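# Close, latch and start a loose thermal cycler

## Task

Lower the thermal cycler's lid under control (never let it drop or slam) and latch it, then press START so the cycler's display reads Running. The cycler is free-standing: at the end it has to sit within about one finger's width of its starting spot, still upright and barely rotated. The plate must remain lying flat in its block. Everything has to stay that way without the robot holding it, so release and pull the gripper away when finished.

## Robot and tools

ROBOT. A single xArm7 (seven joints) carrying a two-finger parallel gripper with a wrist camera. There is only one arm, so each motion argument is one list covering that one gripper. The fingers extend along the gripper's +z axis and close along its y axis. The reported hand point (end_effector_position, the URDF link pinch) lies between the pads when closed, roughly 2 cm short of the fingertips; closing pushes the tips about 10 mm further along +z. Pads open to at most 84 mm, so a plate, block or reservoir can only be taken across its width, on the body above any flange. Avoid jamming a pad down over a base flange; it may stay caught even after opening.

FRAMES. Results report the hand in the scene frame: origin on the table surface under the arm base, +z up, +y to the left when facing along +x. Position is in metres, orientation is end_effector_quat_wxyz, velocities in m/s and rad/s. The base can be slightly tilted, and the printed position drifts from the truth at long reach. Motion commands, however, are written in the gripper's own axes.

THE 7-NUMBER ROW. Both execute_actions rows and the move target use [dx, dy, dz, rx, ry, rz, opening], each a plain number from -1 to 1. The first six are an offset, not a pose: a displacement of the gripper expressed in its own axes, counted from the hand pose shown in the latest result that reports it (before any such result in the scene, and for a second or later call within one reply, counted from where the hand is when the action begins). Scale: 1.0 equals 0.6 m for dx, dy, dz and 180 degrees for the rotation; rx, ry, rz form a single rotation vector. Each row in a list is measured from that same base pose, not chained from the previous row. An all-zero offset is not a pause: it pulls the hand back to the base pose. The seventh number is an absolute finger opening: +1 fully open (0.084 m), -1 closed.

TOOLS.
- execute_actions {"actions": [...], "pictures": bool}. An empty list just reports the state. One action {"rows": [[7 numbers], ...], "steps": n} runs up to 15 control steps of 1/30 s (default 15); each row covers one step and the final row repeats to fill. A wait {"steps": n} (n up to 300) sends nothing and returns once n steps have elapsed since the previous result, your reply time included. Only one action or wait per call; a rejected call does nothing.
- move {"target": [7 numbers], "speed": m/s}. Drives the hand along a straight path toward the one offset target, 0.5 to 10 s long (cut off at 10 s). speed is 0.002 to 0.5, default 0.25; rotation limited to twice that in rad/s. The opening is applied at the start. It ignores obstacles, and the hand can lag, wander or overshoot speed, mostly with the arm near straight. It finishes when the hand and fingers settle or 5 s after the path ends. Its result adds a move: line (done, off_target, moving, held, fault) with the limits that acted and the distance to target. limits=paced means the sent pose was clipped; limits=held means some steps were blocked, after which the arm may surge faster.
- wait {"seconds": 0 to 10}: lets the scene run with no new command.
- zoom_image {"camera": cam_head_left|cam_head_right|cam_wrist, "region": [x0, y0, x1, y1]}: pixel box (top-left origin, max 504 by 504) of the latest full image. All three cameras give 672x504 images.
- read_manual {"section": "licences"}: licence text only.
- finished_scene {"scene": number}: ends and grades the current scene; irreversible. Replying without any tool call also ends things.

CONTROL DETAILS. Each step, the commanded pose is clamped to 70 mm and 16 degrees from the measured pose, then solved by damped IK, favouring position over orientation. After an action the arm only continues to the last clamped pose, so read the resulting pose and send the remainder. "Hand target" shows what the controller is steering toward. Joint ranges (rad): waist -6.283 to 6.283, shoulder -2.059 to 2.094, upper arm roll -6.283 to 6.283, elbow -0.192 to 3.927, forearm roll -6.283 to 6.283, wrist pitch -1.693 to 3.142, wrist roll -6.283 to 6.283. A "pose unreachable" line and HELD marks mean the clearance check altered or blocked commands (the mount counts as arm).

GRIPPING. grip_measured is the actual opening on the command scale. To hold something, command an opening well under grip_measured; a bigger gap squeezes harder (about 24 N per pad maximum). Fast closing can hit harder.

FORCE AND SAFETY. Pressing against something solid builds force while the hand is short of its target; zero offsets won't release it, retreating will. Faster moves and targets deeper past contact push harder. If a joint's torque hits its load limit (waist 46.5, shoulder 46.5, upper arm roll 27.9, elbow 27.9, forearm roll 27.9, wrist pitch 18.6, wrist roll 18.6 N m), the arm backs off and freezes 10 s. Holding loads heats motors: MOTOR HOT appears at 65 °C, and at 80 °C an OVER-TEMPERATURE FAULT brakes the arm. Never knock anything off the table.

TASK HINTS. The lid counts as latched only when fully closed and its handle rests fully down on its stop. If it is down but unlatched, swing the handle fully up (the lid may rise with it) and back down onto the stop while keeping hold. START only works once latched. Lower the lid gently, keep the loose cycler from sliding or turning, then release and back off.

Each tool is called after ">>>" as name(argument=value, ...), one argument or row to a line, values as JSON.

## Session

>>> execute_actions(
  actions=[],
)

Scene clock: 0.00 s of 7800.00 s.
end_effector_position=(+0.1994, -0.0771, +0.3338) grip_measured=+1.00 end_effector_quat_wxyz=(-0.093, +0.838, +0.537, -0.027) end_effector_velocity=(-0.000, +0.000, +0.000) end_effector_angular_velocity=(-0.000, +0.001, +0.000)
Joint positions: [ 0.102 -0.866 -0.263  0.612 -0.113  1.603 -1.334  0.084]
Joint velocities: [-0.    -0.     0.001  0.     0.     0.001 -0.    -0.   ]
Motor temperatures (°C, as the motors report them): [37 39 38 36 40 45 40]
Hand target: +0.199, -0.077, +0.334; -0.093, +0.838, +0.537, -0.027

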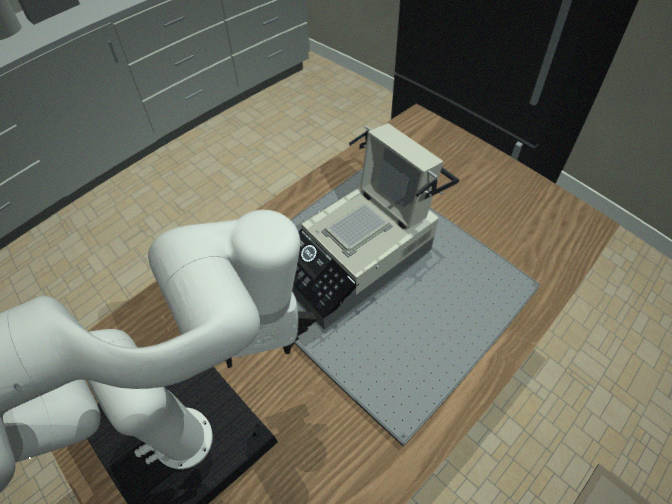

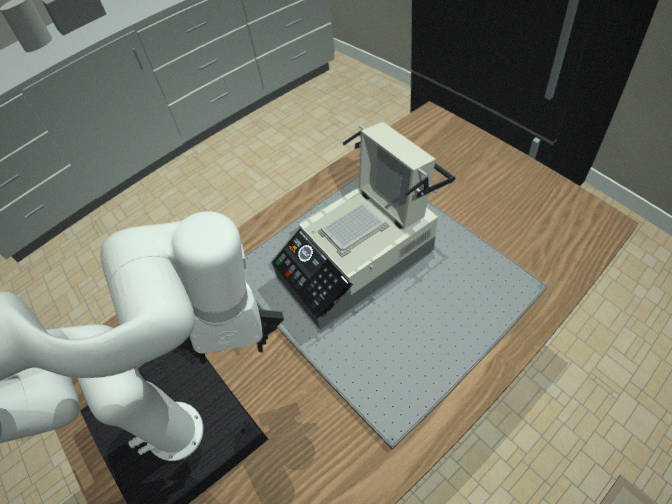

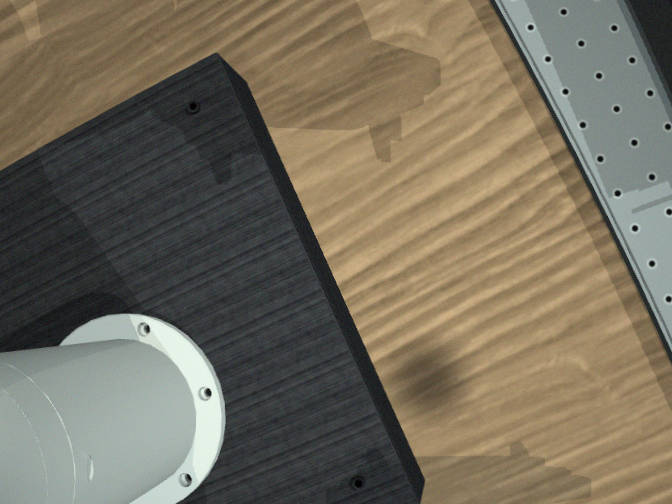

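>>> move(
  target=[0.3,0.2,-0.19,-0.041,0.075,0.859,1],
  speed=0.4,
)

>>> zoom_image(
  camera="cam_head_right",
  region=[260,100,480,340],
)

Scene clock: 6.33 s of 7800.00 s.
end_effector_position=(+0.3997, +0.0230, +0.4321) grip_measured=+1.00 end_effector_quat_wxyz=(-0.000, +0.708, -0.706, -0.000) end_effector_velocity=(+0.001, +0.001, +0.001) end_effector_angular_velocity=(-0.003, +0.003, -0.009)
Joint positions: [-0.458 -0.361  0.539  1.238  0.172  1.525  1.474  0.084]
Joint velocities: [-0.001  0.005  0.005  0.007 -0.004  0.004  0.014 -0.   ]
Motor temperatures (°C, as the motors report them): [37 39 38 36 40 45 40]
Hand target: +0.400, +0.023, +0.432; -0.000, +0.708, -0.706, -0.000
Off the commanded pose: 0.001 m, 0 deg.
move: done

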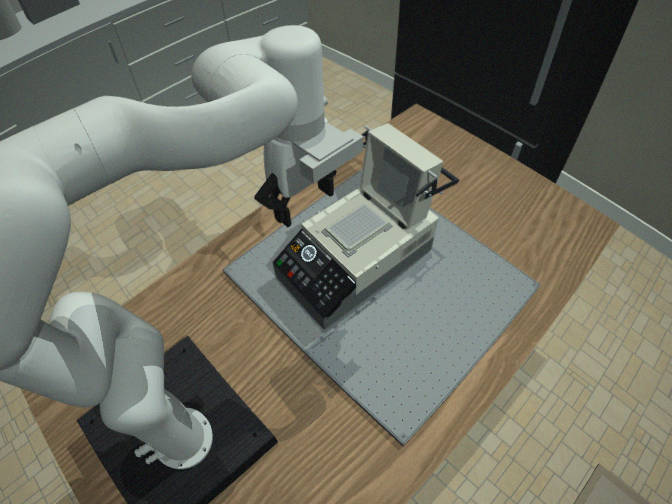

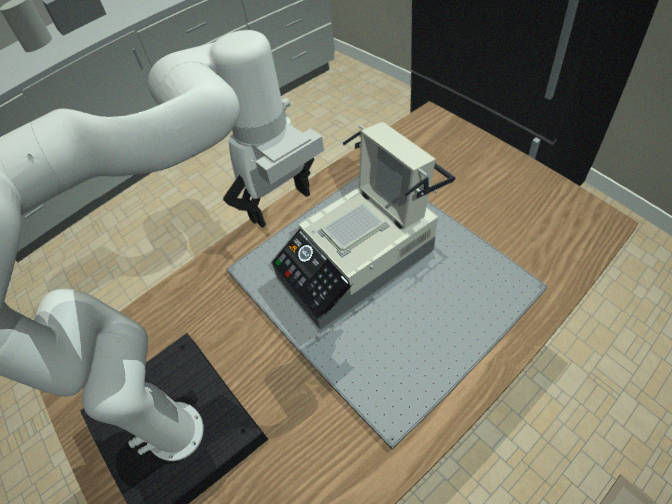

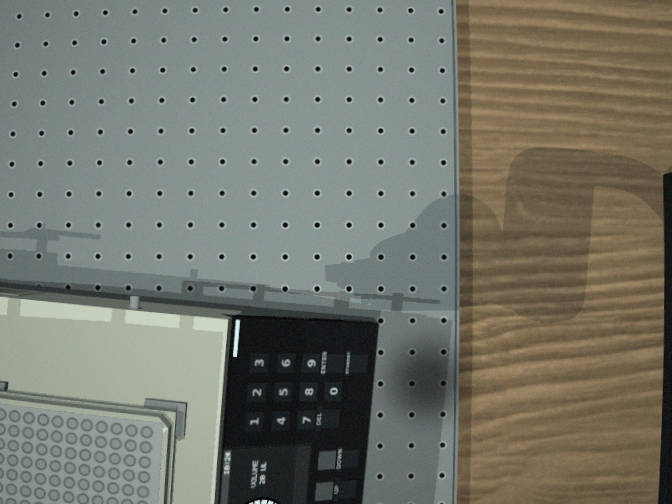

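Region (260, 100, 480, 340) of cam_head_right's 672x504 image, scaled by 2.100, with more detail than that image has; it fills the left 462 columns of this view, and the rest is white.

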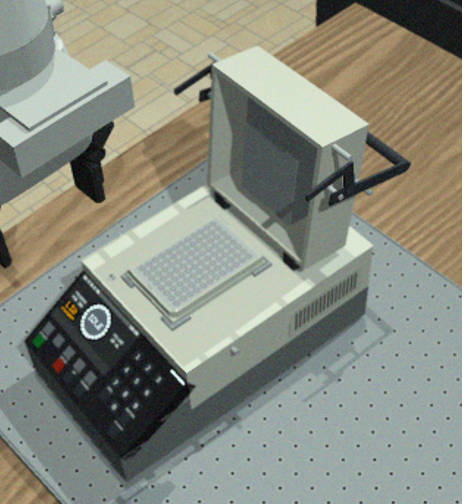

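>>> move(
  target=[0.05,-0.2,-0.1,0.14,0,-0.03,-1],
)

Scene clock: 9.20 s of 7800.00 s.
end_effector_position=(+0.5196, -0.0071, +0.4921) grip_measured=-1.00 end_effector_quat_wxyz=(-0.154, +0.723, -0.655, +0.154) end_effector_velocity=(+0.002, -0.001, -0.001) end_effector_angular_velocity=(+0.003, -0.001, -0.001)
Joint positions: [-0.475 -0.273  0.51   1.312  0.205  1.094  1.325  0.   ]
Joint velocities: [-0.001  0.004 -0.001 -0.001  0.001 -0.006 -0.001  0.   ]
Motor temperatures (°C, as the motors report them): [37 39 38 37 40 45 40]
Hand target: +0.520, -0.007, +0.492; -0.154, +0.723, -0.655, +0.154
Off the commanded pose: 0.000 m, 0 deg.
move: done

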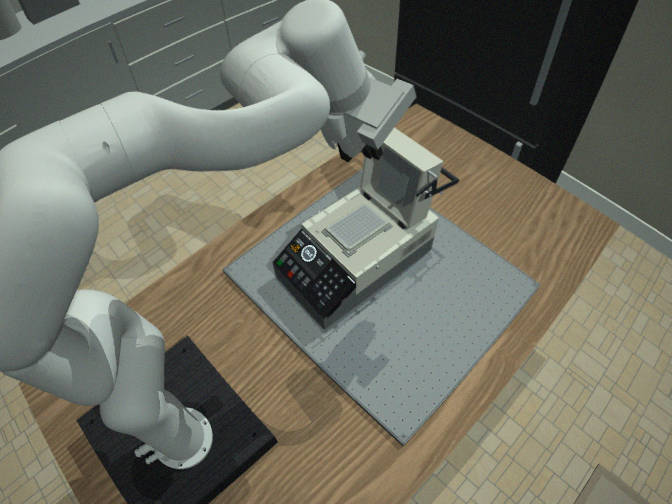

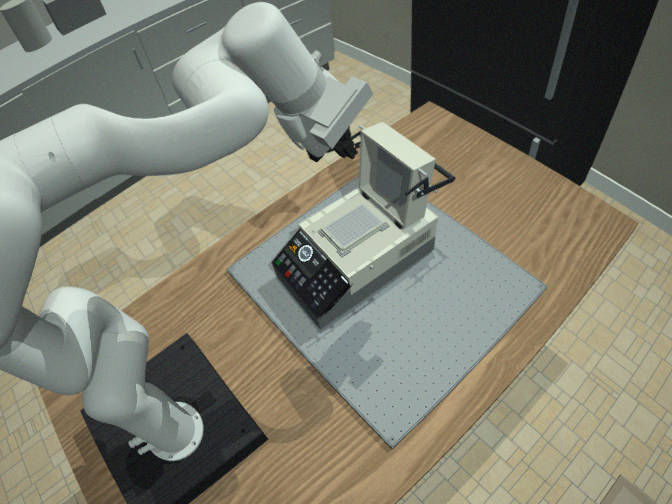

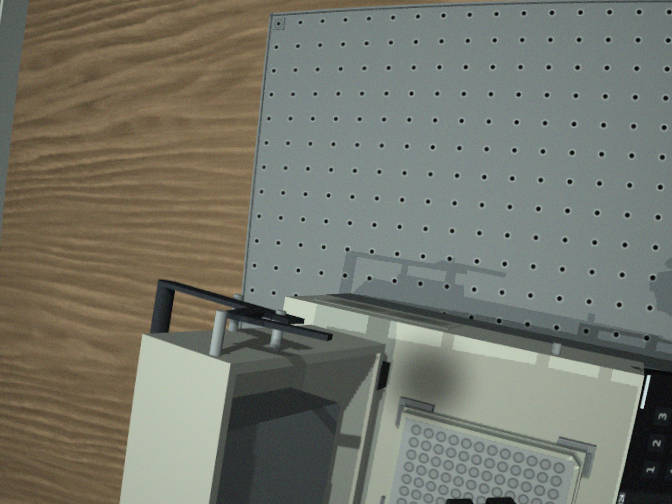

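>>> move(
  target=[-0.142,-0.313,0.237,-0.072,0,0,0.2],
)

Scene clock: 24.90 s of 7800.00 s.
end_effector_position=(+0.7398, +0.0965, +0.4401) grip_measured=+0.19 end_effector_quat_wxyz=(-0.148, +0.725, -0.658, +0.141) end_effector_velocity=(+0.001, +0.001, -0.001) end_effector_angular_velocity=(-0.006, -0.001, +0.003)
Joint positions: [ 0.157  0.884  0.591  2.707 -0.564  1.455  1.724  0.052]
Joint velocities: [ 0.024  0.003 -0.068  0.016  0.05  -0.002 -0.015  0.   ]
Motor temperatures (°C, as the motors report them): [37 39 38 38 40 45 40]
Hand target: +0.740, +0.097, +0.440; -0.148, +0.725, -0.657, +0.141
Off the commanded pose: 0.003 m, 11 deg.
elbow stopped short: the move would have taken joint 4 (elbow) straighter than the controller allows; a more bent joint 4 avoids this.
After step 90, 10.93 s passed at rest.
move: off_target

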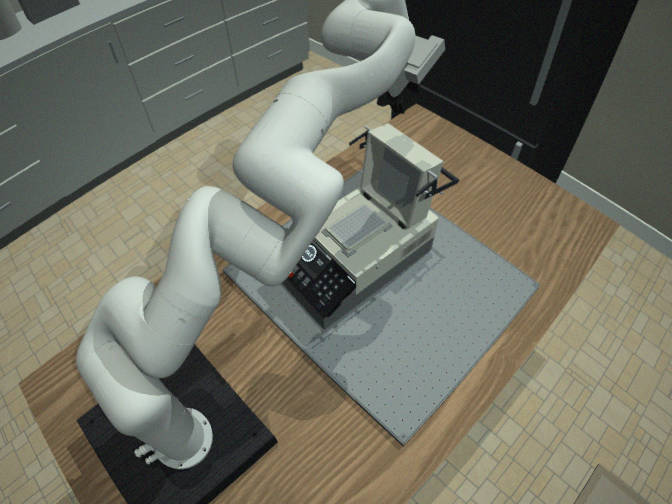

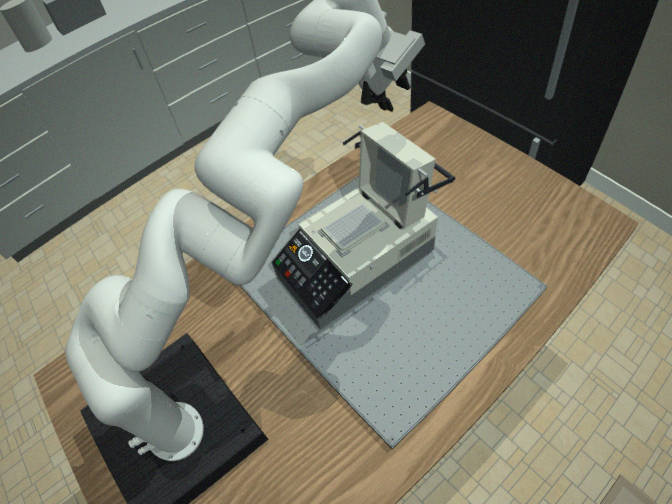

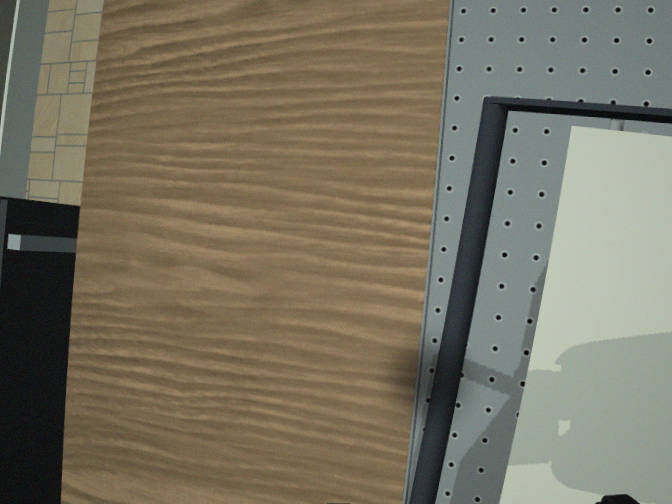

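>>> move(
  target=[0.2,0.122,-0.017,0,0,-0.02,-0.3],
  speed=0.15,
)

>>> zoom_image(
  camera="cam_head_left",
  region=[370,60,490,230],
)

Scene clock: 36.73 s of 7800.00 s.
end_effector_position=(+0.6804, -0.0289, +0.4223) grip_measured=-0.32 end_effector_quat_wxyz=(-0.144, +0.745, -0.634, +0.145) end_effector_velocity=(-0.000, -0.006, +0.000) end_effector_angular_velocity=(+0.002, -0.011, -0.006)
Joint positions: [-0.445  0.428  0.737  1.835 -0.322  1.077  1.538  0.03 ]
Joint velocities: [-0.019 -0.011  0.001 -0.02   0.011 -0.022 -0.007  0.   ]
Motor temperatures (°C, as the motors report them): [37 39 38 38 40 45 40]
Hand target: +0.680, -0.030, +0.422; -0.144, +0.745, -0.635, +0.146
Off the commanded pose: 0.001 m, 0 deg.
After step 90, 7.37 s passed at rest.
move: done

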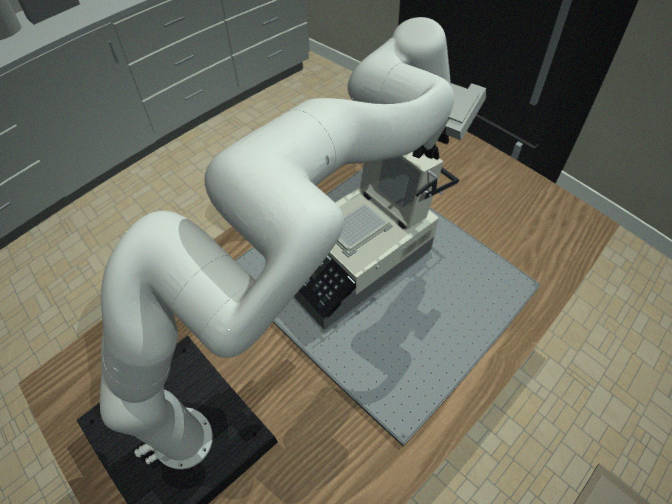

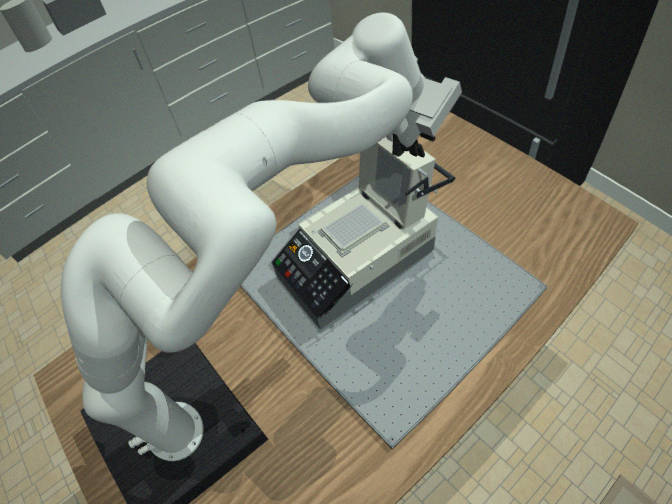

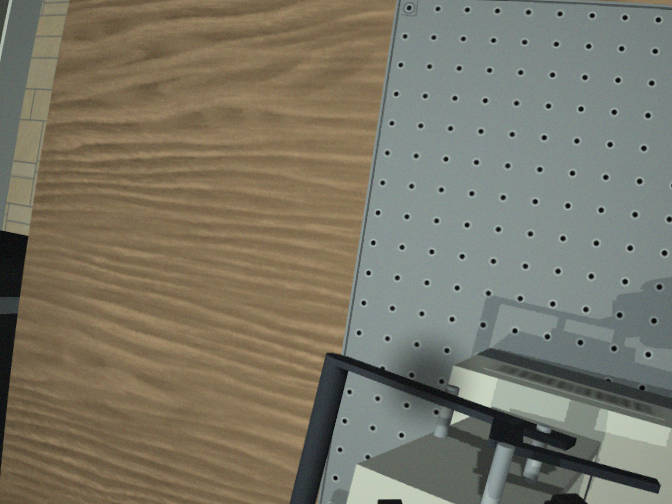

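Region (370, 60, 490, 230) of cam_head_left's 672x504 image, scaled by 2.965, with more detail than that image has; it fills the left 356 columns of this view, and the rest is white.

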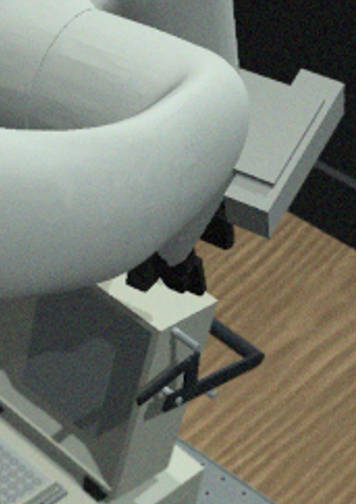

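>>> move(
  target=[-0.003,0.035,0.08,0,0,0,-0.3],
  speed=0.08,
)

>>> zoom_image(
  camera="cam_head_left",
  region=[390,120,480,220],
)

Scene clock: 41.03 s of 7800.00 s.
end_effector_position=(+0.6804, -0.0291, +0.3706) grip_measured=-0.32 end_effector_quat_wxyz=(-0.144, +0.745, -0.634, +0.146) end_effector_velocity=(+0.001, +0.001, -0.002) end_effector_angular_velocity=(+0.000, -0.003, +0.000)
Joint positions: [-0.477  0.424  0.73   1.677 -0.331  0.926  1.553  0.03 ]
Joint velocities: [-0.001  0.     0.    -0.007 -0.001 -0.01   0.002 -0.   ]
Motor temperatures (°C, as the motors report them): [37 39 38 38 40 45 40]
Hand target: +0.680, -0.029, +0.370; -0.144, +0.745, -0.635, +0.146
Off the commanded pose: 0.001 m, 0 deg.
After step 90, 0.30 s passed at rest.
move: done

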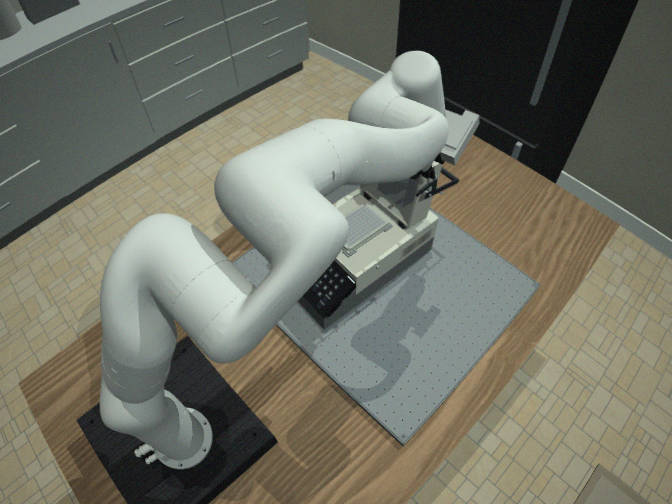

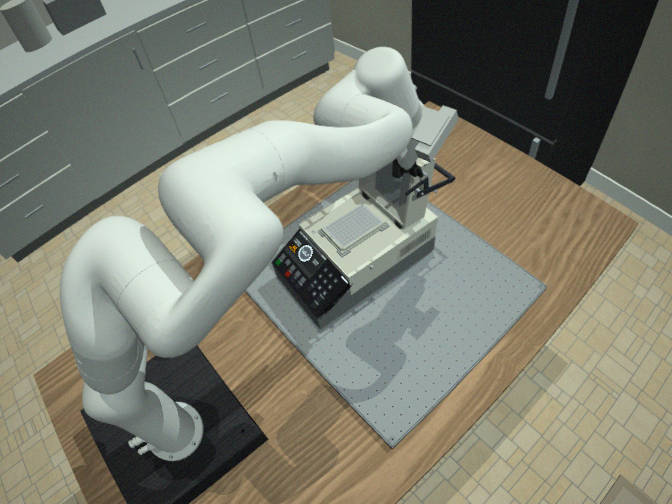

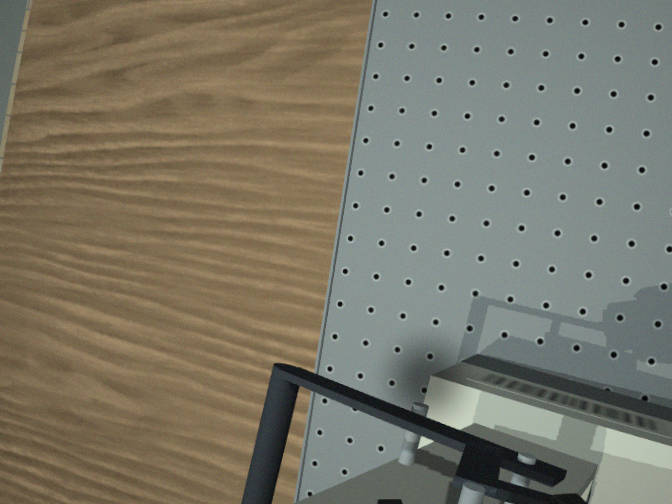

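Region (390, 120, 480, 220) of cam_head_left's 672x504 image, scaled by 5.040, with more detail than that image has; it fills the left 454 columns of this view, and the rest is white.

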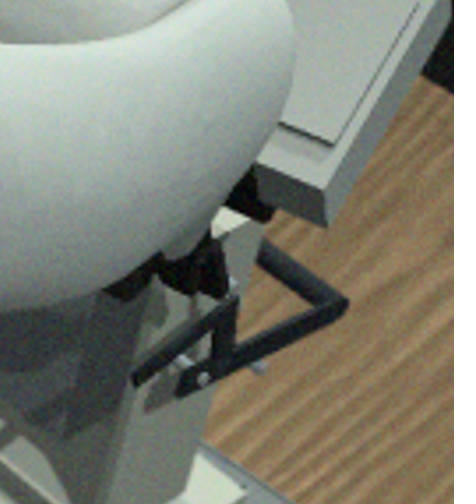

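>>> move(
  target=[0.006,0,0.04,0,0,0,-0.3],
  speed=0.03,
)

>>> zoom_image(
  camera="cam_head_left",
  region=[390,120,480,220],
)

Scene clock: 43.13 s of 7800.00 s.
end_effector_position=(+0.6904, -0.0320, +0.3490) grip_measured=-0.32 end_effector_quat_wxyz=(-0.144, +0.745, -0.634, +0.146) end_effector_velocity=(+0.000, +0.001, +0.001) end_effector_angular_velocity=(-0.001, -0.002, +0.001)
Joint positions: [-0.457  0.471  0.711  1.681 -0.362  0.89   1.565  0.03 ]
Joint velocities: [ 0.002 -0.001 -0.     0.    -0.001 -0.001  0.001 -0.   ]
Motor temperatures (°C, as the motors report them): [37 40 38 38 40 46 40]
Hand target: +0.690, -0.032, +0.349; -0.144, +0.745, -0.635, +0.146
Off the commanded pose: 0.000 m, 0 deg.
move: done

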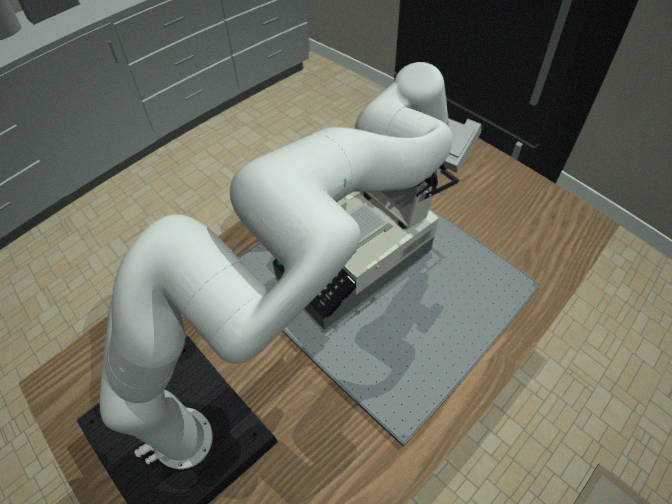

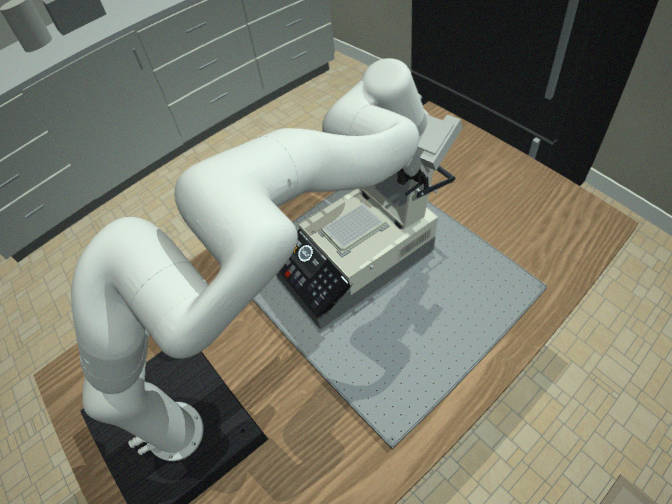

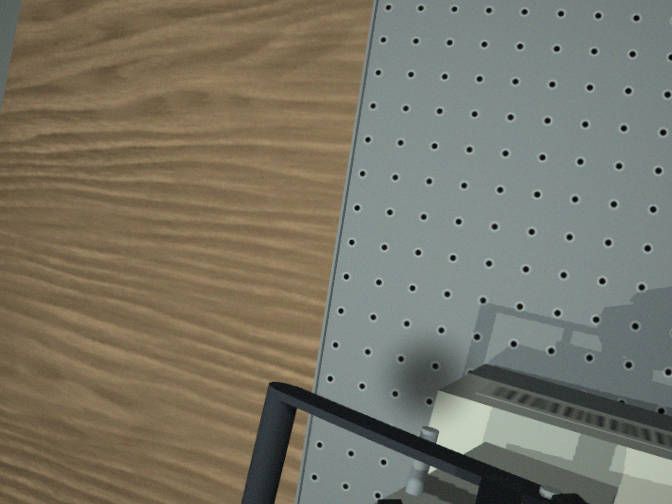

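Region (390, 120, 480, 220) of cam_head_left's 672x504 image, scaled by 5.040, with more detail than that image has; it fills the left 454 columns of this view, and the rest is white.

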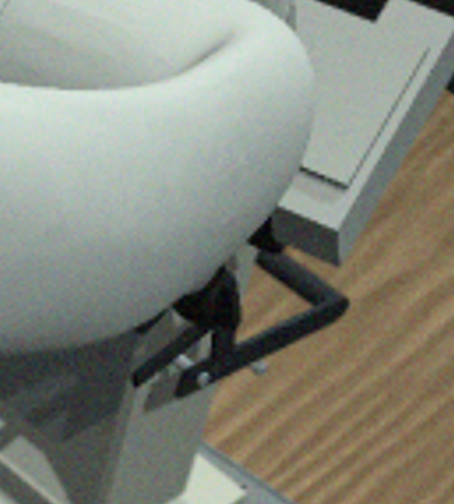

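>>> move(
  target=[0,0,0.006,0,0,0,-1],
  speed=0.01,
)

Scene clock: 44.40 s of 7800.00 s.
end_effector_position=(+0.6928, -0.0319, +0.3491) grip_measured=-1.00 end_effector_quat_wxyz=(-0.146, +0.745, -0.634, +0.149) end_effector_velocity=(-0.001, +0.000, -0.004) end_effector_angular_velocity=(+0.001, +0.007, +0.001)
Joint positions: [-0.454  0.476  0.71   1.685 -0.368  0.884  1.567  0.   ]
Joint velocities: [ 0.     0.005  0.    -0.002 -0.002  0.001  0.001  0.   ]
Motor temperatures (°C, as the motors report them): [37 40 38 38 40 46 40]
Hand target: +0.692, -0.032, +0.346; -0.144, +0.745, -0.634, +0.146
Off the commanded pose: 0.004 m, 0 deg.
move: off_target

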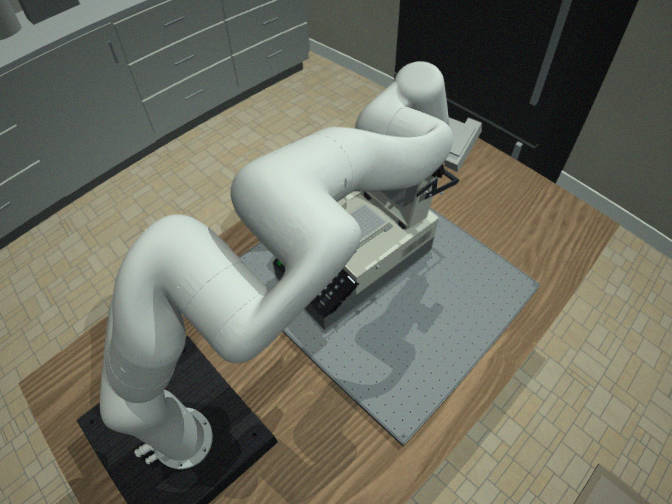

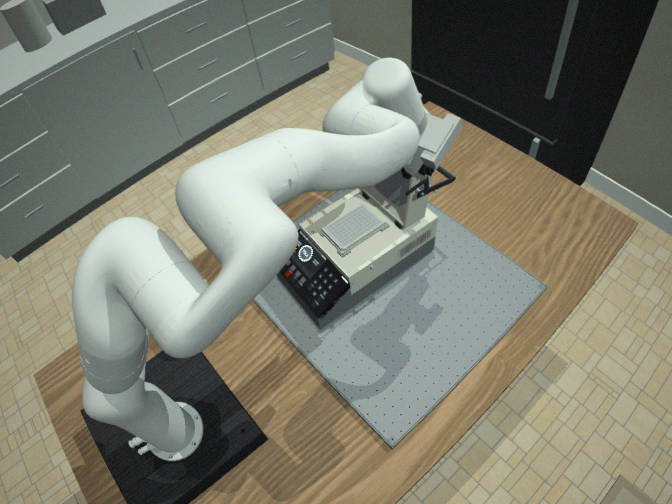

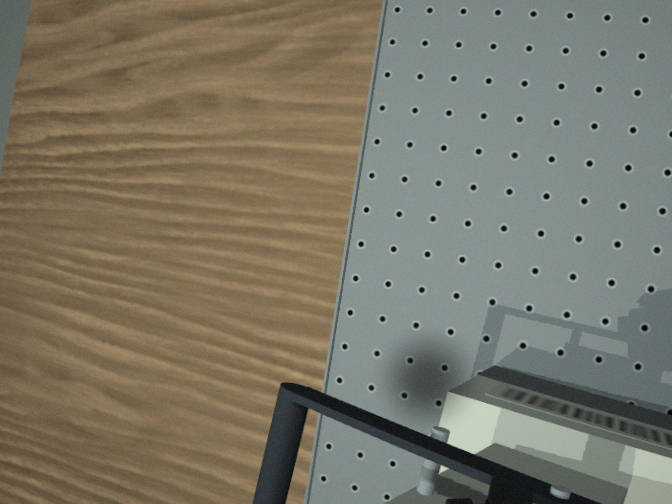

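>>> move(
  target=[0,0,-0.01,0,0,0,-0.45],
  speed=0.02,
)

>>> move(
  target=[0,0,0.036,0,0,0,-0.45],
  speed=0.02,
)

>>> zoom_image(
  camera="cam_head_right",
  region=[385,130,475,220],
)

Scene clock: 46.67 s of 7800.00 s.
end_effector_position=(+0.6902, -0.0321, +0.3541) grip_measured=-0.47 end_effector_quat_wxyz=(-0.146, +0.745, -0.634, +0.148) end_effector_velocity=(+0.001, +0.001, +0.004) end_effector_angular_velocity=(-0.001, -0.007, +0.001)
Joint positions: [-0.459  0.464  0.713  1.684 -0.358  0.893  1.562  0.024]
Joint velocities: [ 0.    -0.003  0.002  0.003 -0.    -0.002 -0.001 -0.   ]
Motor temperatures (°C, as the motors report them): [37 39 38 38 40 45 40]
Hand target: +0.690, -0.032, +0.355; -0.146, +0.745, -0.634, +0.149
Off the commanded pose: 0.001 m, 0 deg.
move: done

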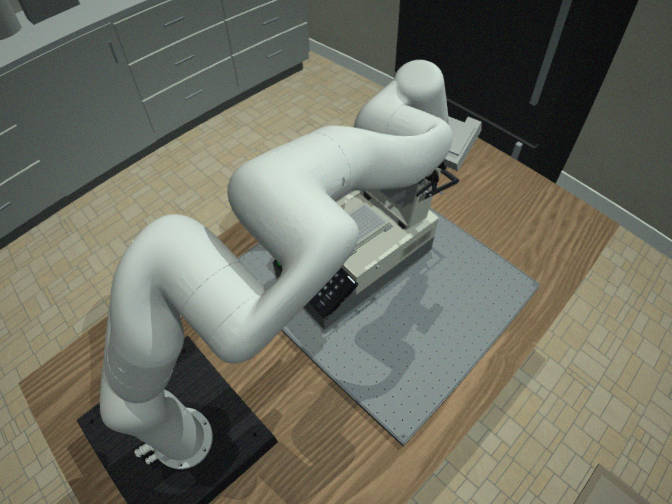

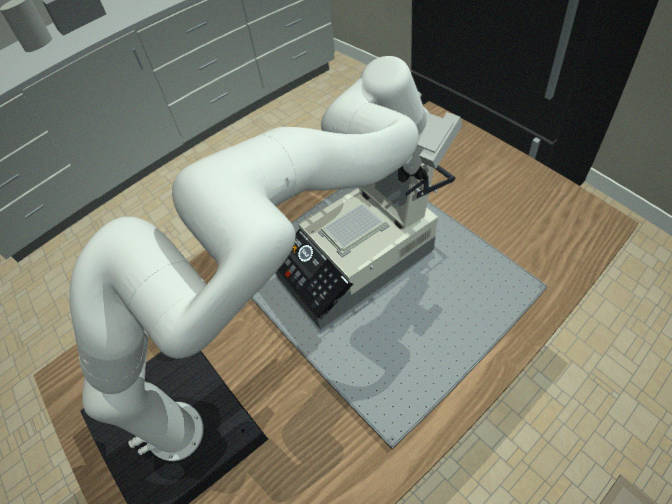

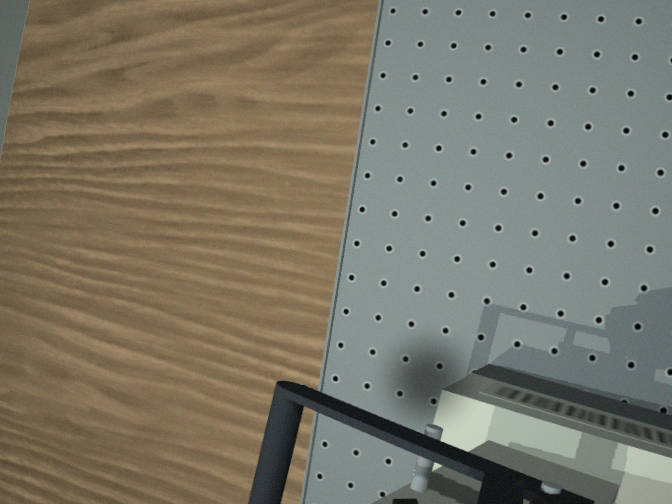

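Scene clock: 47.97 s of 7800.00 s.
end_effector_position=(+0.6997, -0.0335, +0.3388) grip_measured=-0.47 end_effector_quat_wxyz=(-0.147, +0.743, -0.635, +0.152) end_effector_velocity=(+0.001, +0.002, -0.003) end_effector_angular_velocity=(+0.001, -0.000, +0.003)
Joint positions: [-0.439  0.502  0.695  1.693 -0.388  0.861  1.578  0.024]
Joint velocities: [ 0.003  0.005 -0.    -0.001 -0.003 -0.005  0.002  0.   ]
Motor temperatures (°C, as the motors report them): [37 39 39 38 40 45 40]
Hand target: +0.699, -0.032, +0.334; -0.146, +0.745, -0.634, +0.148
Off the commanded pose: 0.005 m, 0 deg.
move: off_target

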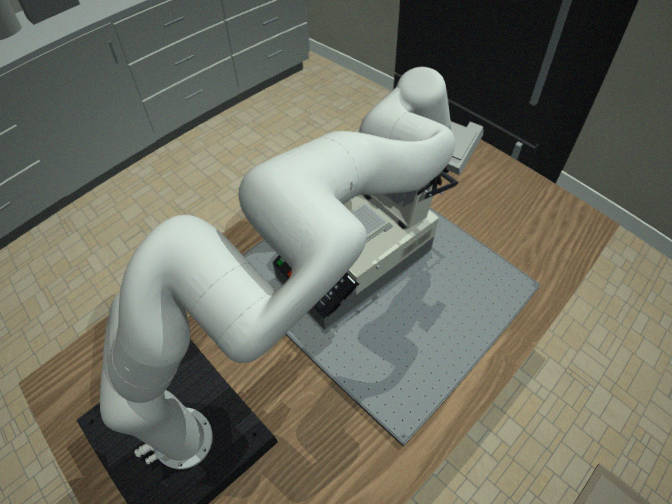

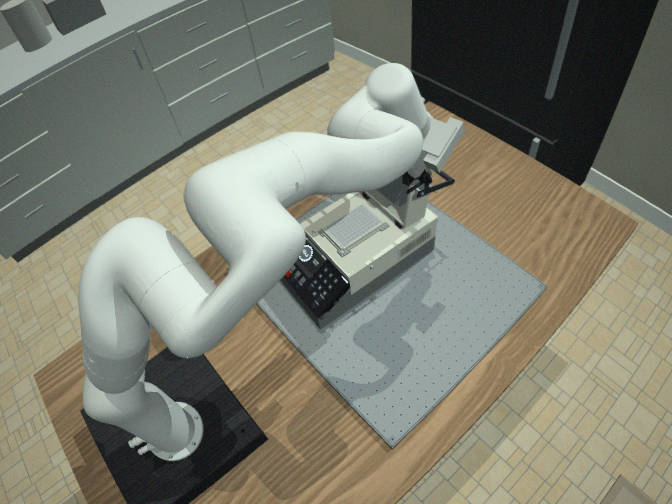

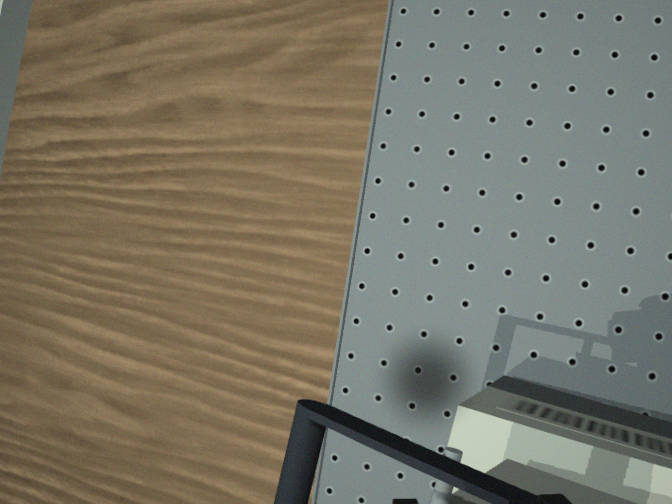

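Region (385, 130, 475, 220) of cam_head_right's 672x504 image, scaled by 5.600, with more detail than that image has.

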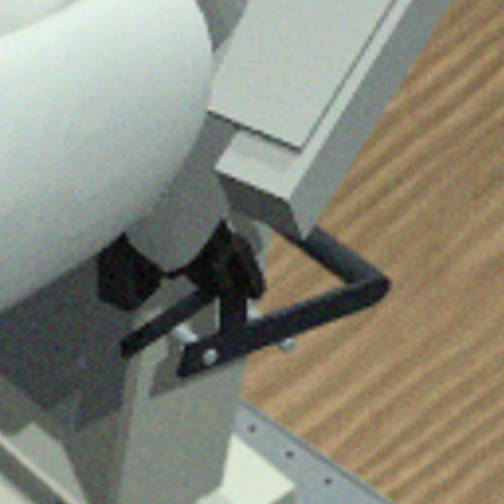

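>>> move(
  target=[-0.002,0,-0.004,0,0,0,-0.47],
  speed=0.02,
)

>>> move(
  target=[0,0,-0.003,0,0,0,-1],
  speed=0.01,
)

>>> zoom_image(
  camera="cam_head_right",
  region=[385,130,475,220],
)

Scene clock: 51.20 s of 7800.00 s.
end_effector_position=(+0.6987, -0.0325, +0.3396) grip_measured=-0.49 end_effector_quat_wxyz=(-0.147, +0.743, -0.635, +0.151) end_effector_velocity=(-0.001, +0.000, +0.001) end_effector_angular_velocity=(-0.001, +0.002, +0.000)
Joint positions: [-0.439  0.498  0.696  1.69  -0.385  0.863  1.578  0.023]
Joint velocities: [-0.001 -0.004  0.001 -0.002  0.002  0.003 -0.    -0.   ]
Motor temperatures (°C, as the motors report them): [37 39 39 37 40 45 40]
Hand target: +0.699, -0.032, +0.341; -0.147, +0.743, -0.635, +0.152
Off the commanded pose: 0.001 m, 0 deg.
move: done

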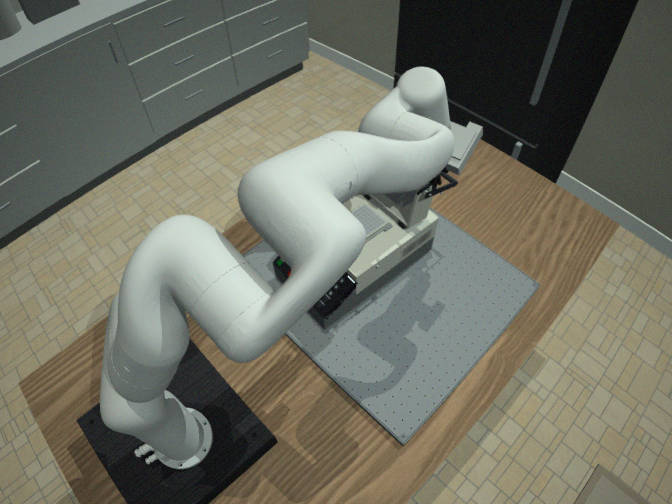

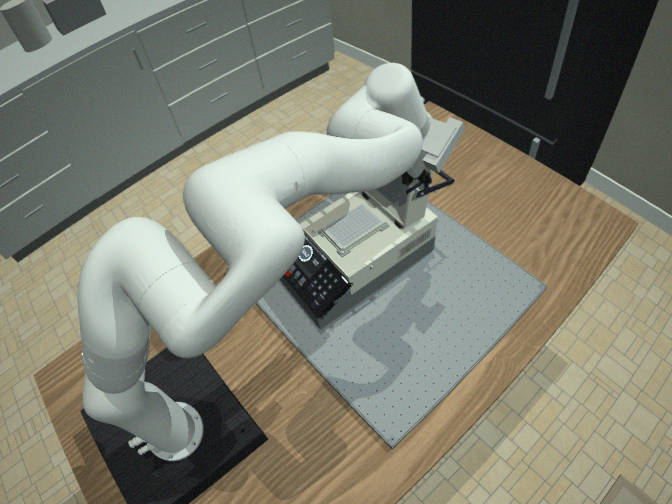

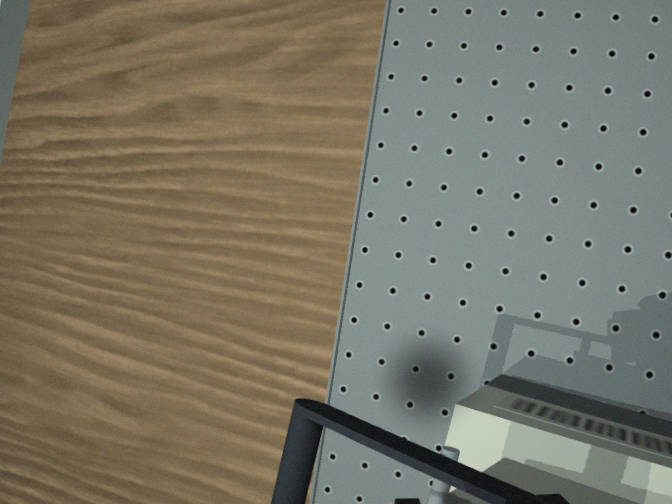

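Scene clock: 51.90 s of 7800.00 s.
end_effector_position=(+0.6972, -0.0319, +0.3384) grip_measured=-0.84 end_effector_quat_wxyz=(-0.145, +0.744, -0.635, +0.149) end_effector_velocity=(+0.000, -0.000, +0.002) end_effector_angular_velocity=(+0.001, -0.003, -0.001)
Joint positions: [-0.44   0.497  0.697  1.686 -0.382  0.866  1.577  0.007]
Joint velocities: [-0.    -0.002 -0.     0.002  0.002 -0.001 -0.     0.   ]
Motor temperatures (°C, as the motors report them): [37 39 39 37 40 46 40]
Hand target: +0.698, -0.033, +0.341; -0.147, +0.743, -0.635, +0.151
Off the commanded pose: 0.003 m, 0 deg.
move: done

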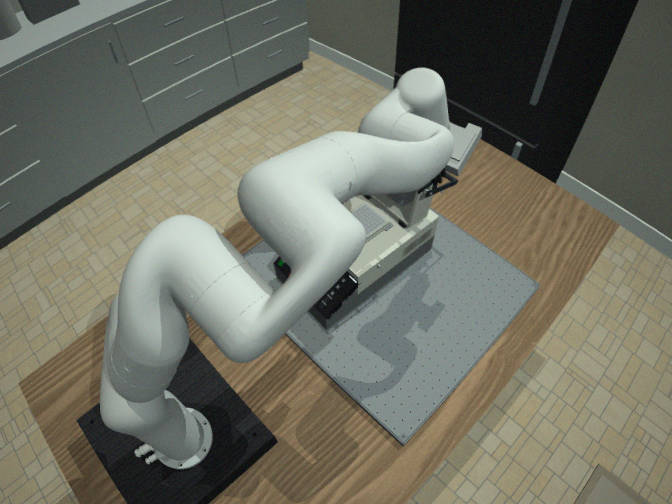

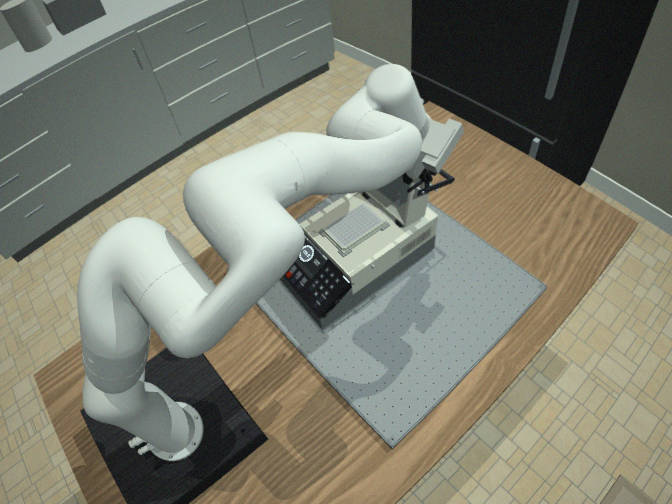

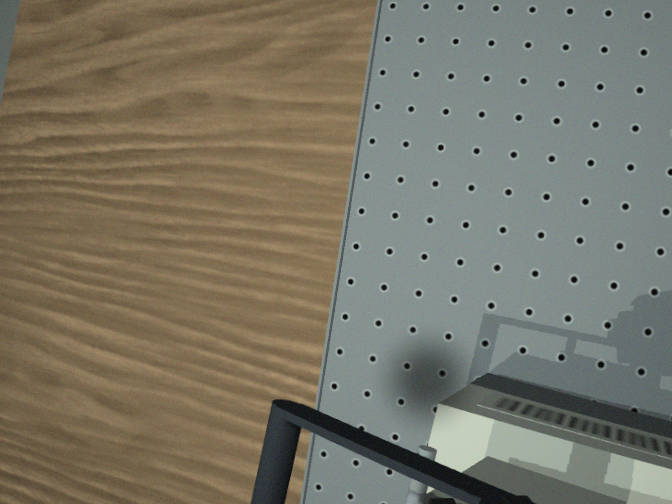

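Region (385, 130, 475, 220) of cam_head_right's 672x504 image, scaled by 5.600, with more detail than that image has.

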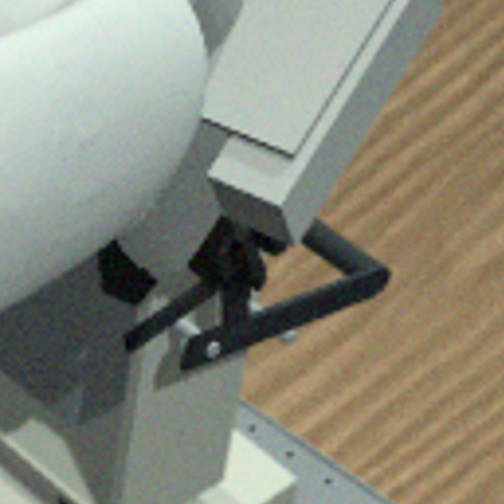

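>>> move(
  target=[0,0.088,-0.051,0,0,0,-1],
  speed=0.03,
)

>>> zoom_image(
  camera="cam_head_right",
  region=[300,120,480,300],
)

Scene clock: 56.70 s of 7800.00 s.
end_effector_position=(+0.6374, -0.0406, +0.3452) grip_measured=-1.00 end_effector_quat_wxyz=(-0.145, +0.744, -0.635, +0.149) end_effector_velocity=(-0.002, -0.000, -0.001) end_effector_angular_velocity=(+0.003, +0.002, +0.000)
Joint positions: [-0.621  0.26   0.772  1.396 -0.209  0.77   1.478  0.   ]
Joint velocities: [-0.005 -0.004  0.002 -0.008  0.007 -0.003 -0.005  0.   ]
Motor temperatures (°C, as the motors report them): [37 40 39 38 40 46 40]
Hand target: +0.637, -0.041, +0.345; -0.145, +0.744, -0.635, +0.149
Off the commanded pose: 0.000 m, 0 deg.
move: done

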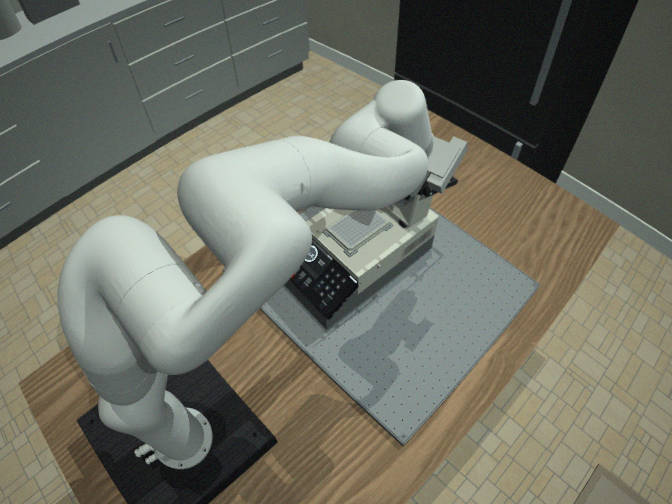

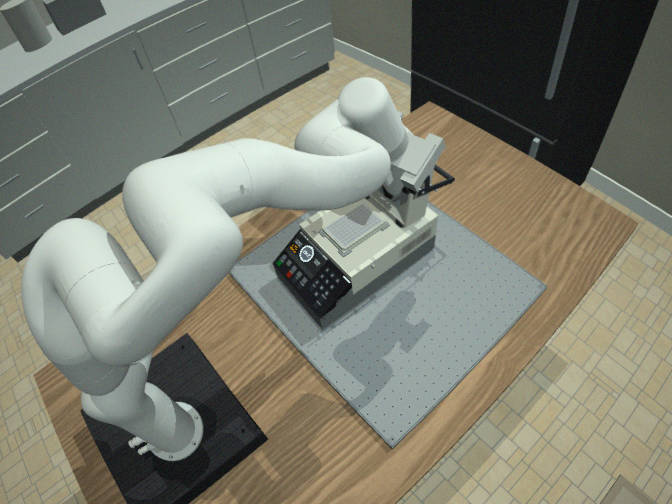

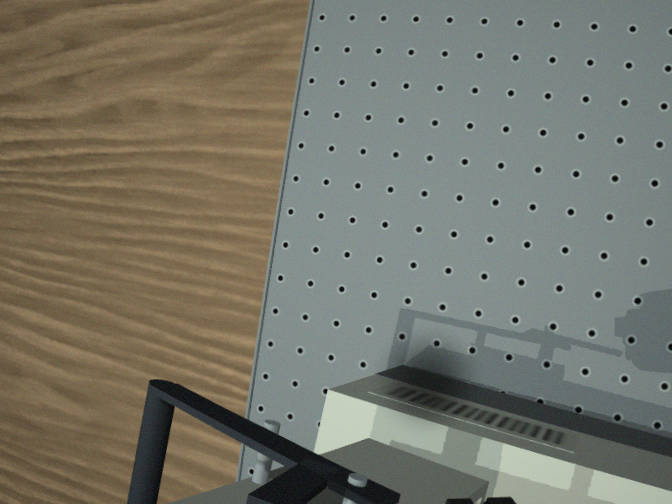

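Region (300, 120, 480, 300) of cam_head_right's 672x504 image, scaled by 2.800, with more detail than that image has.

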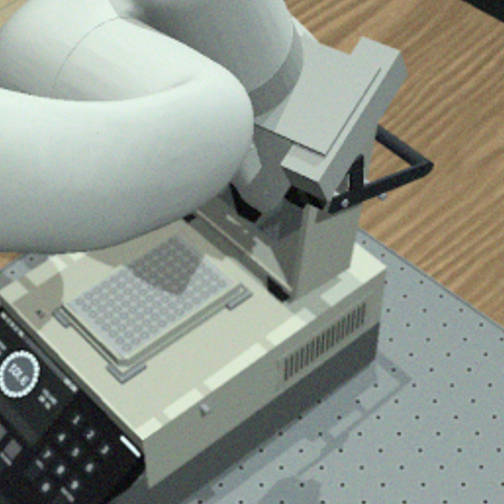

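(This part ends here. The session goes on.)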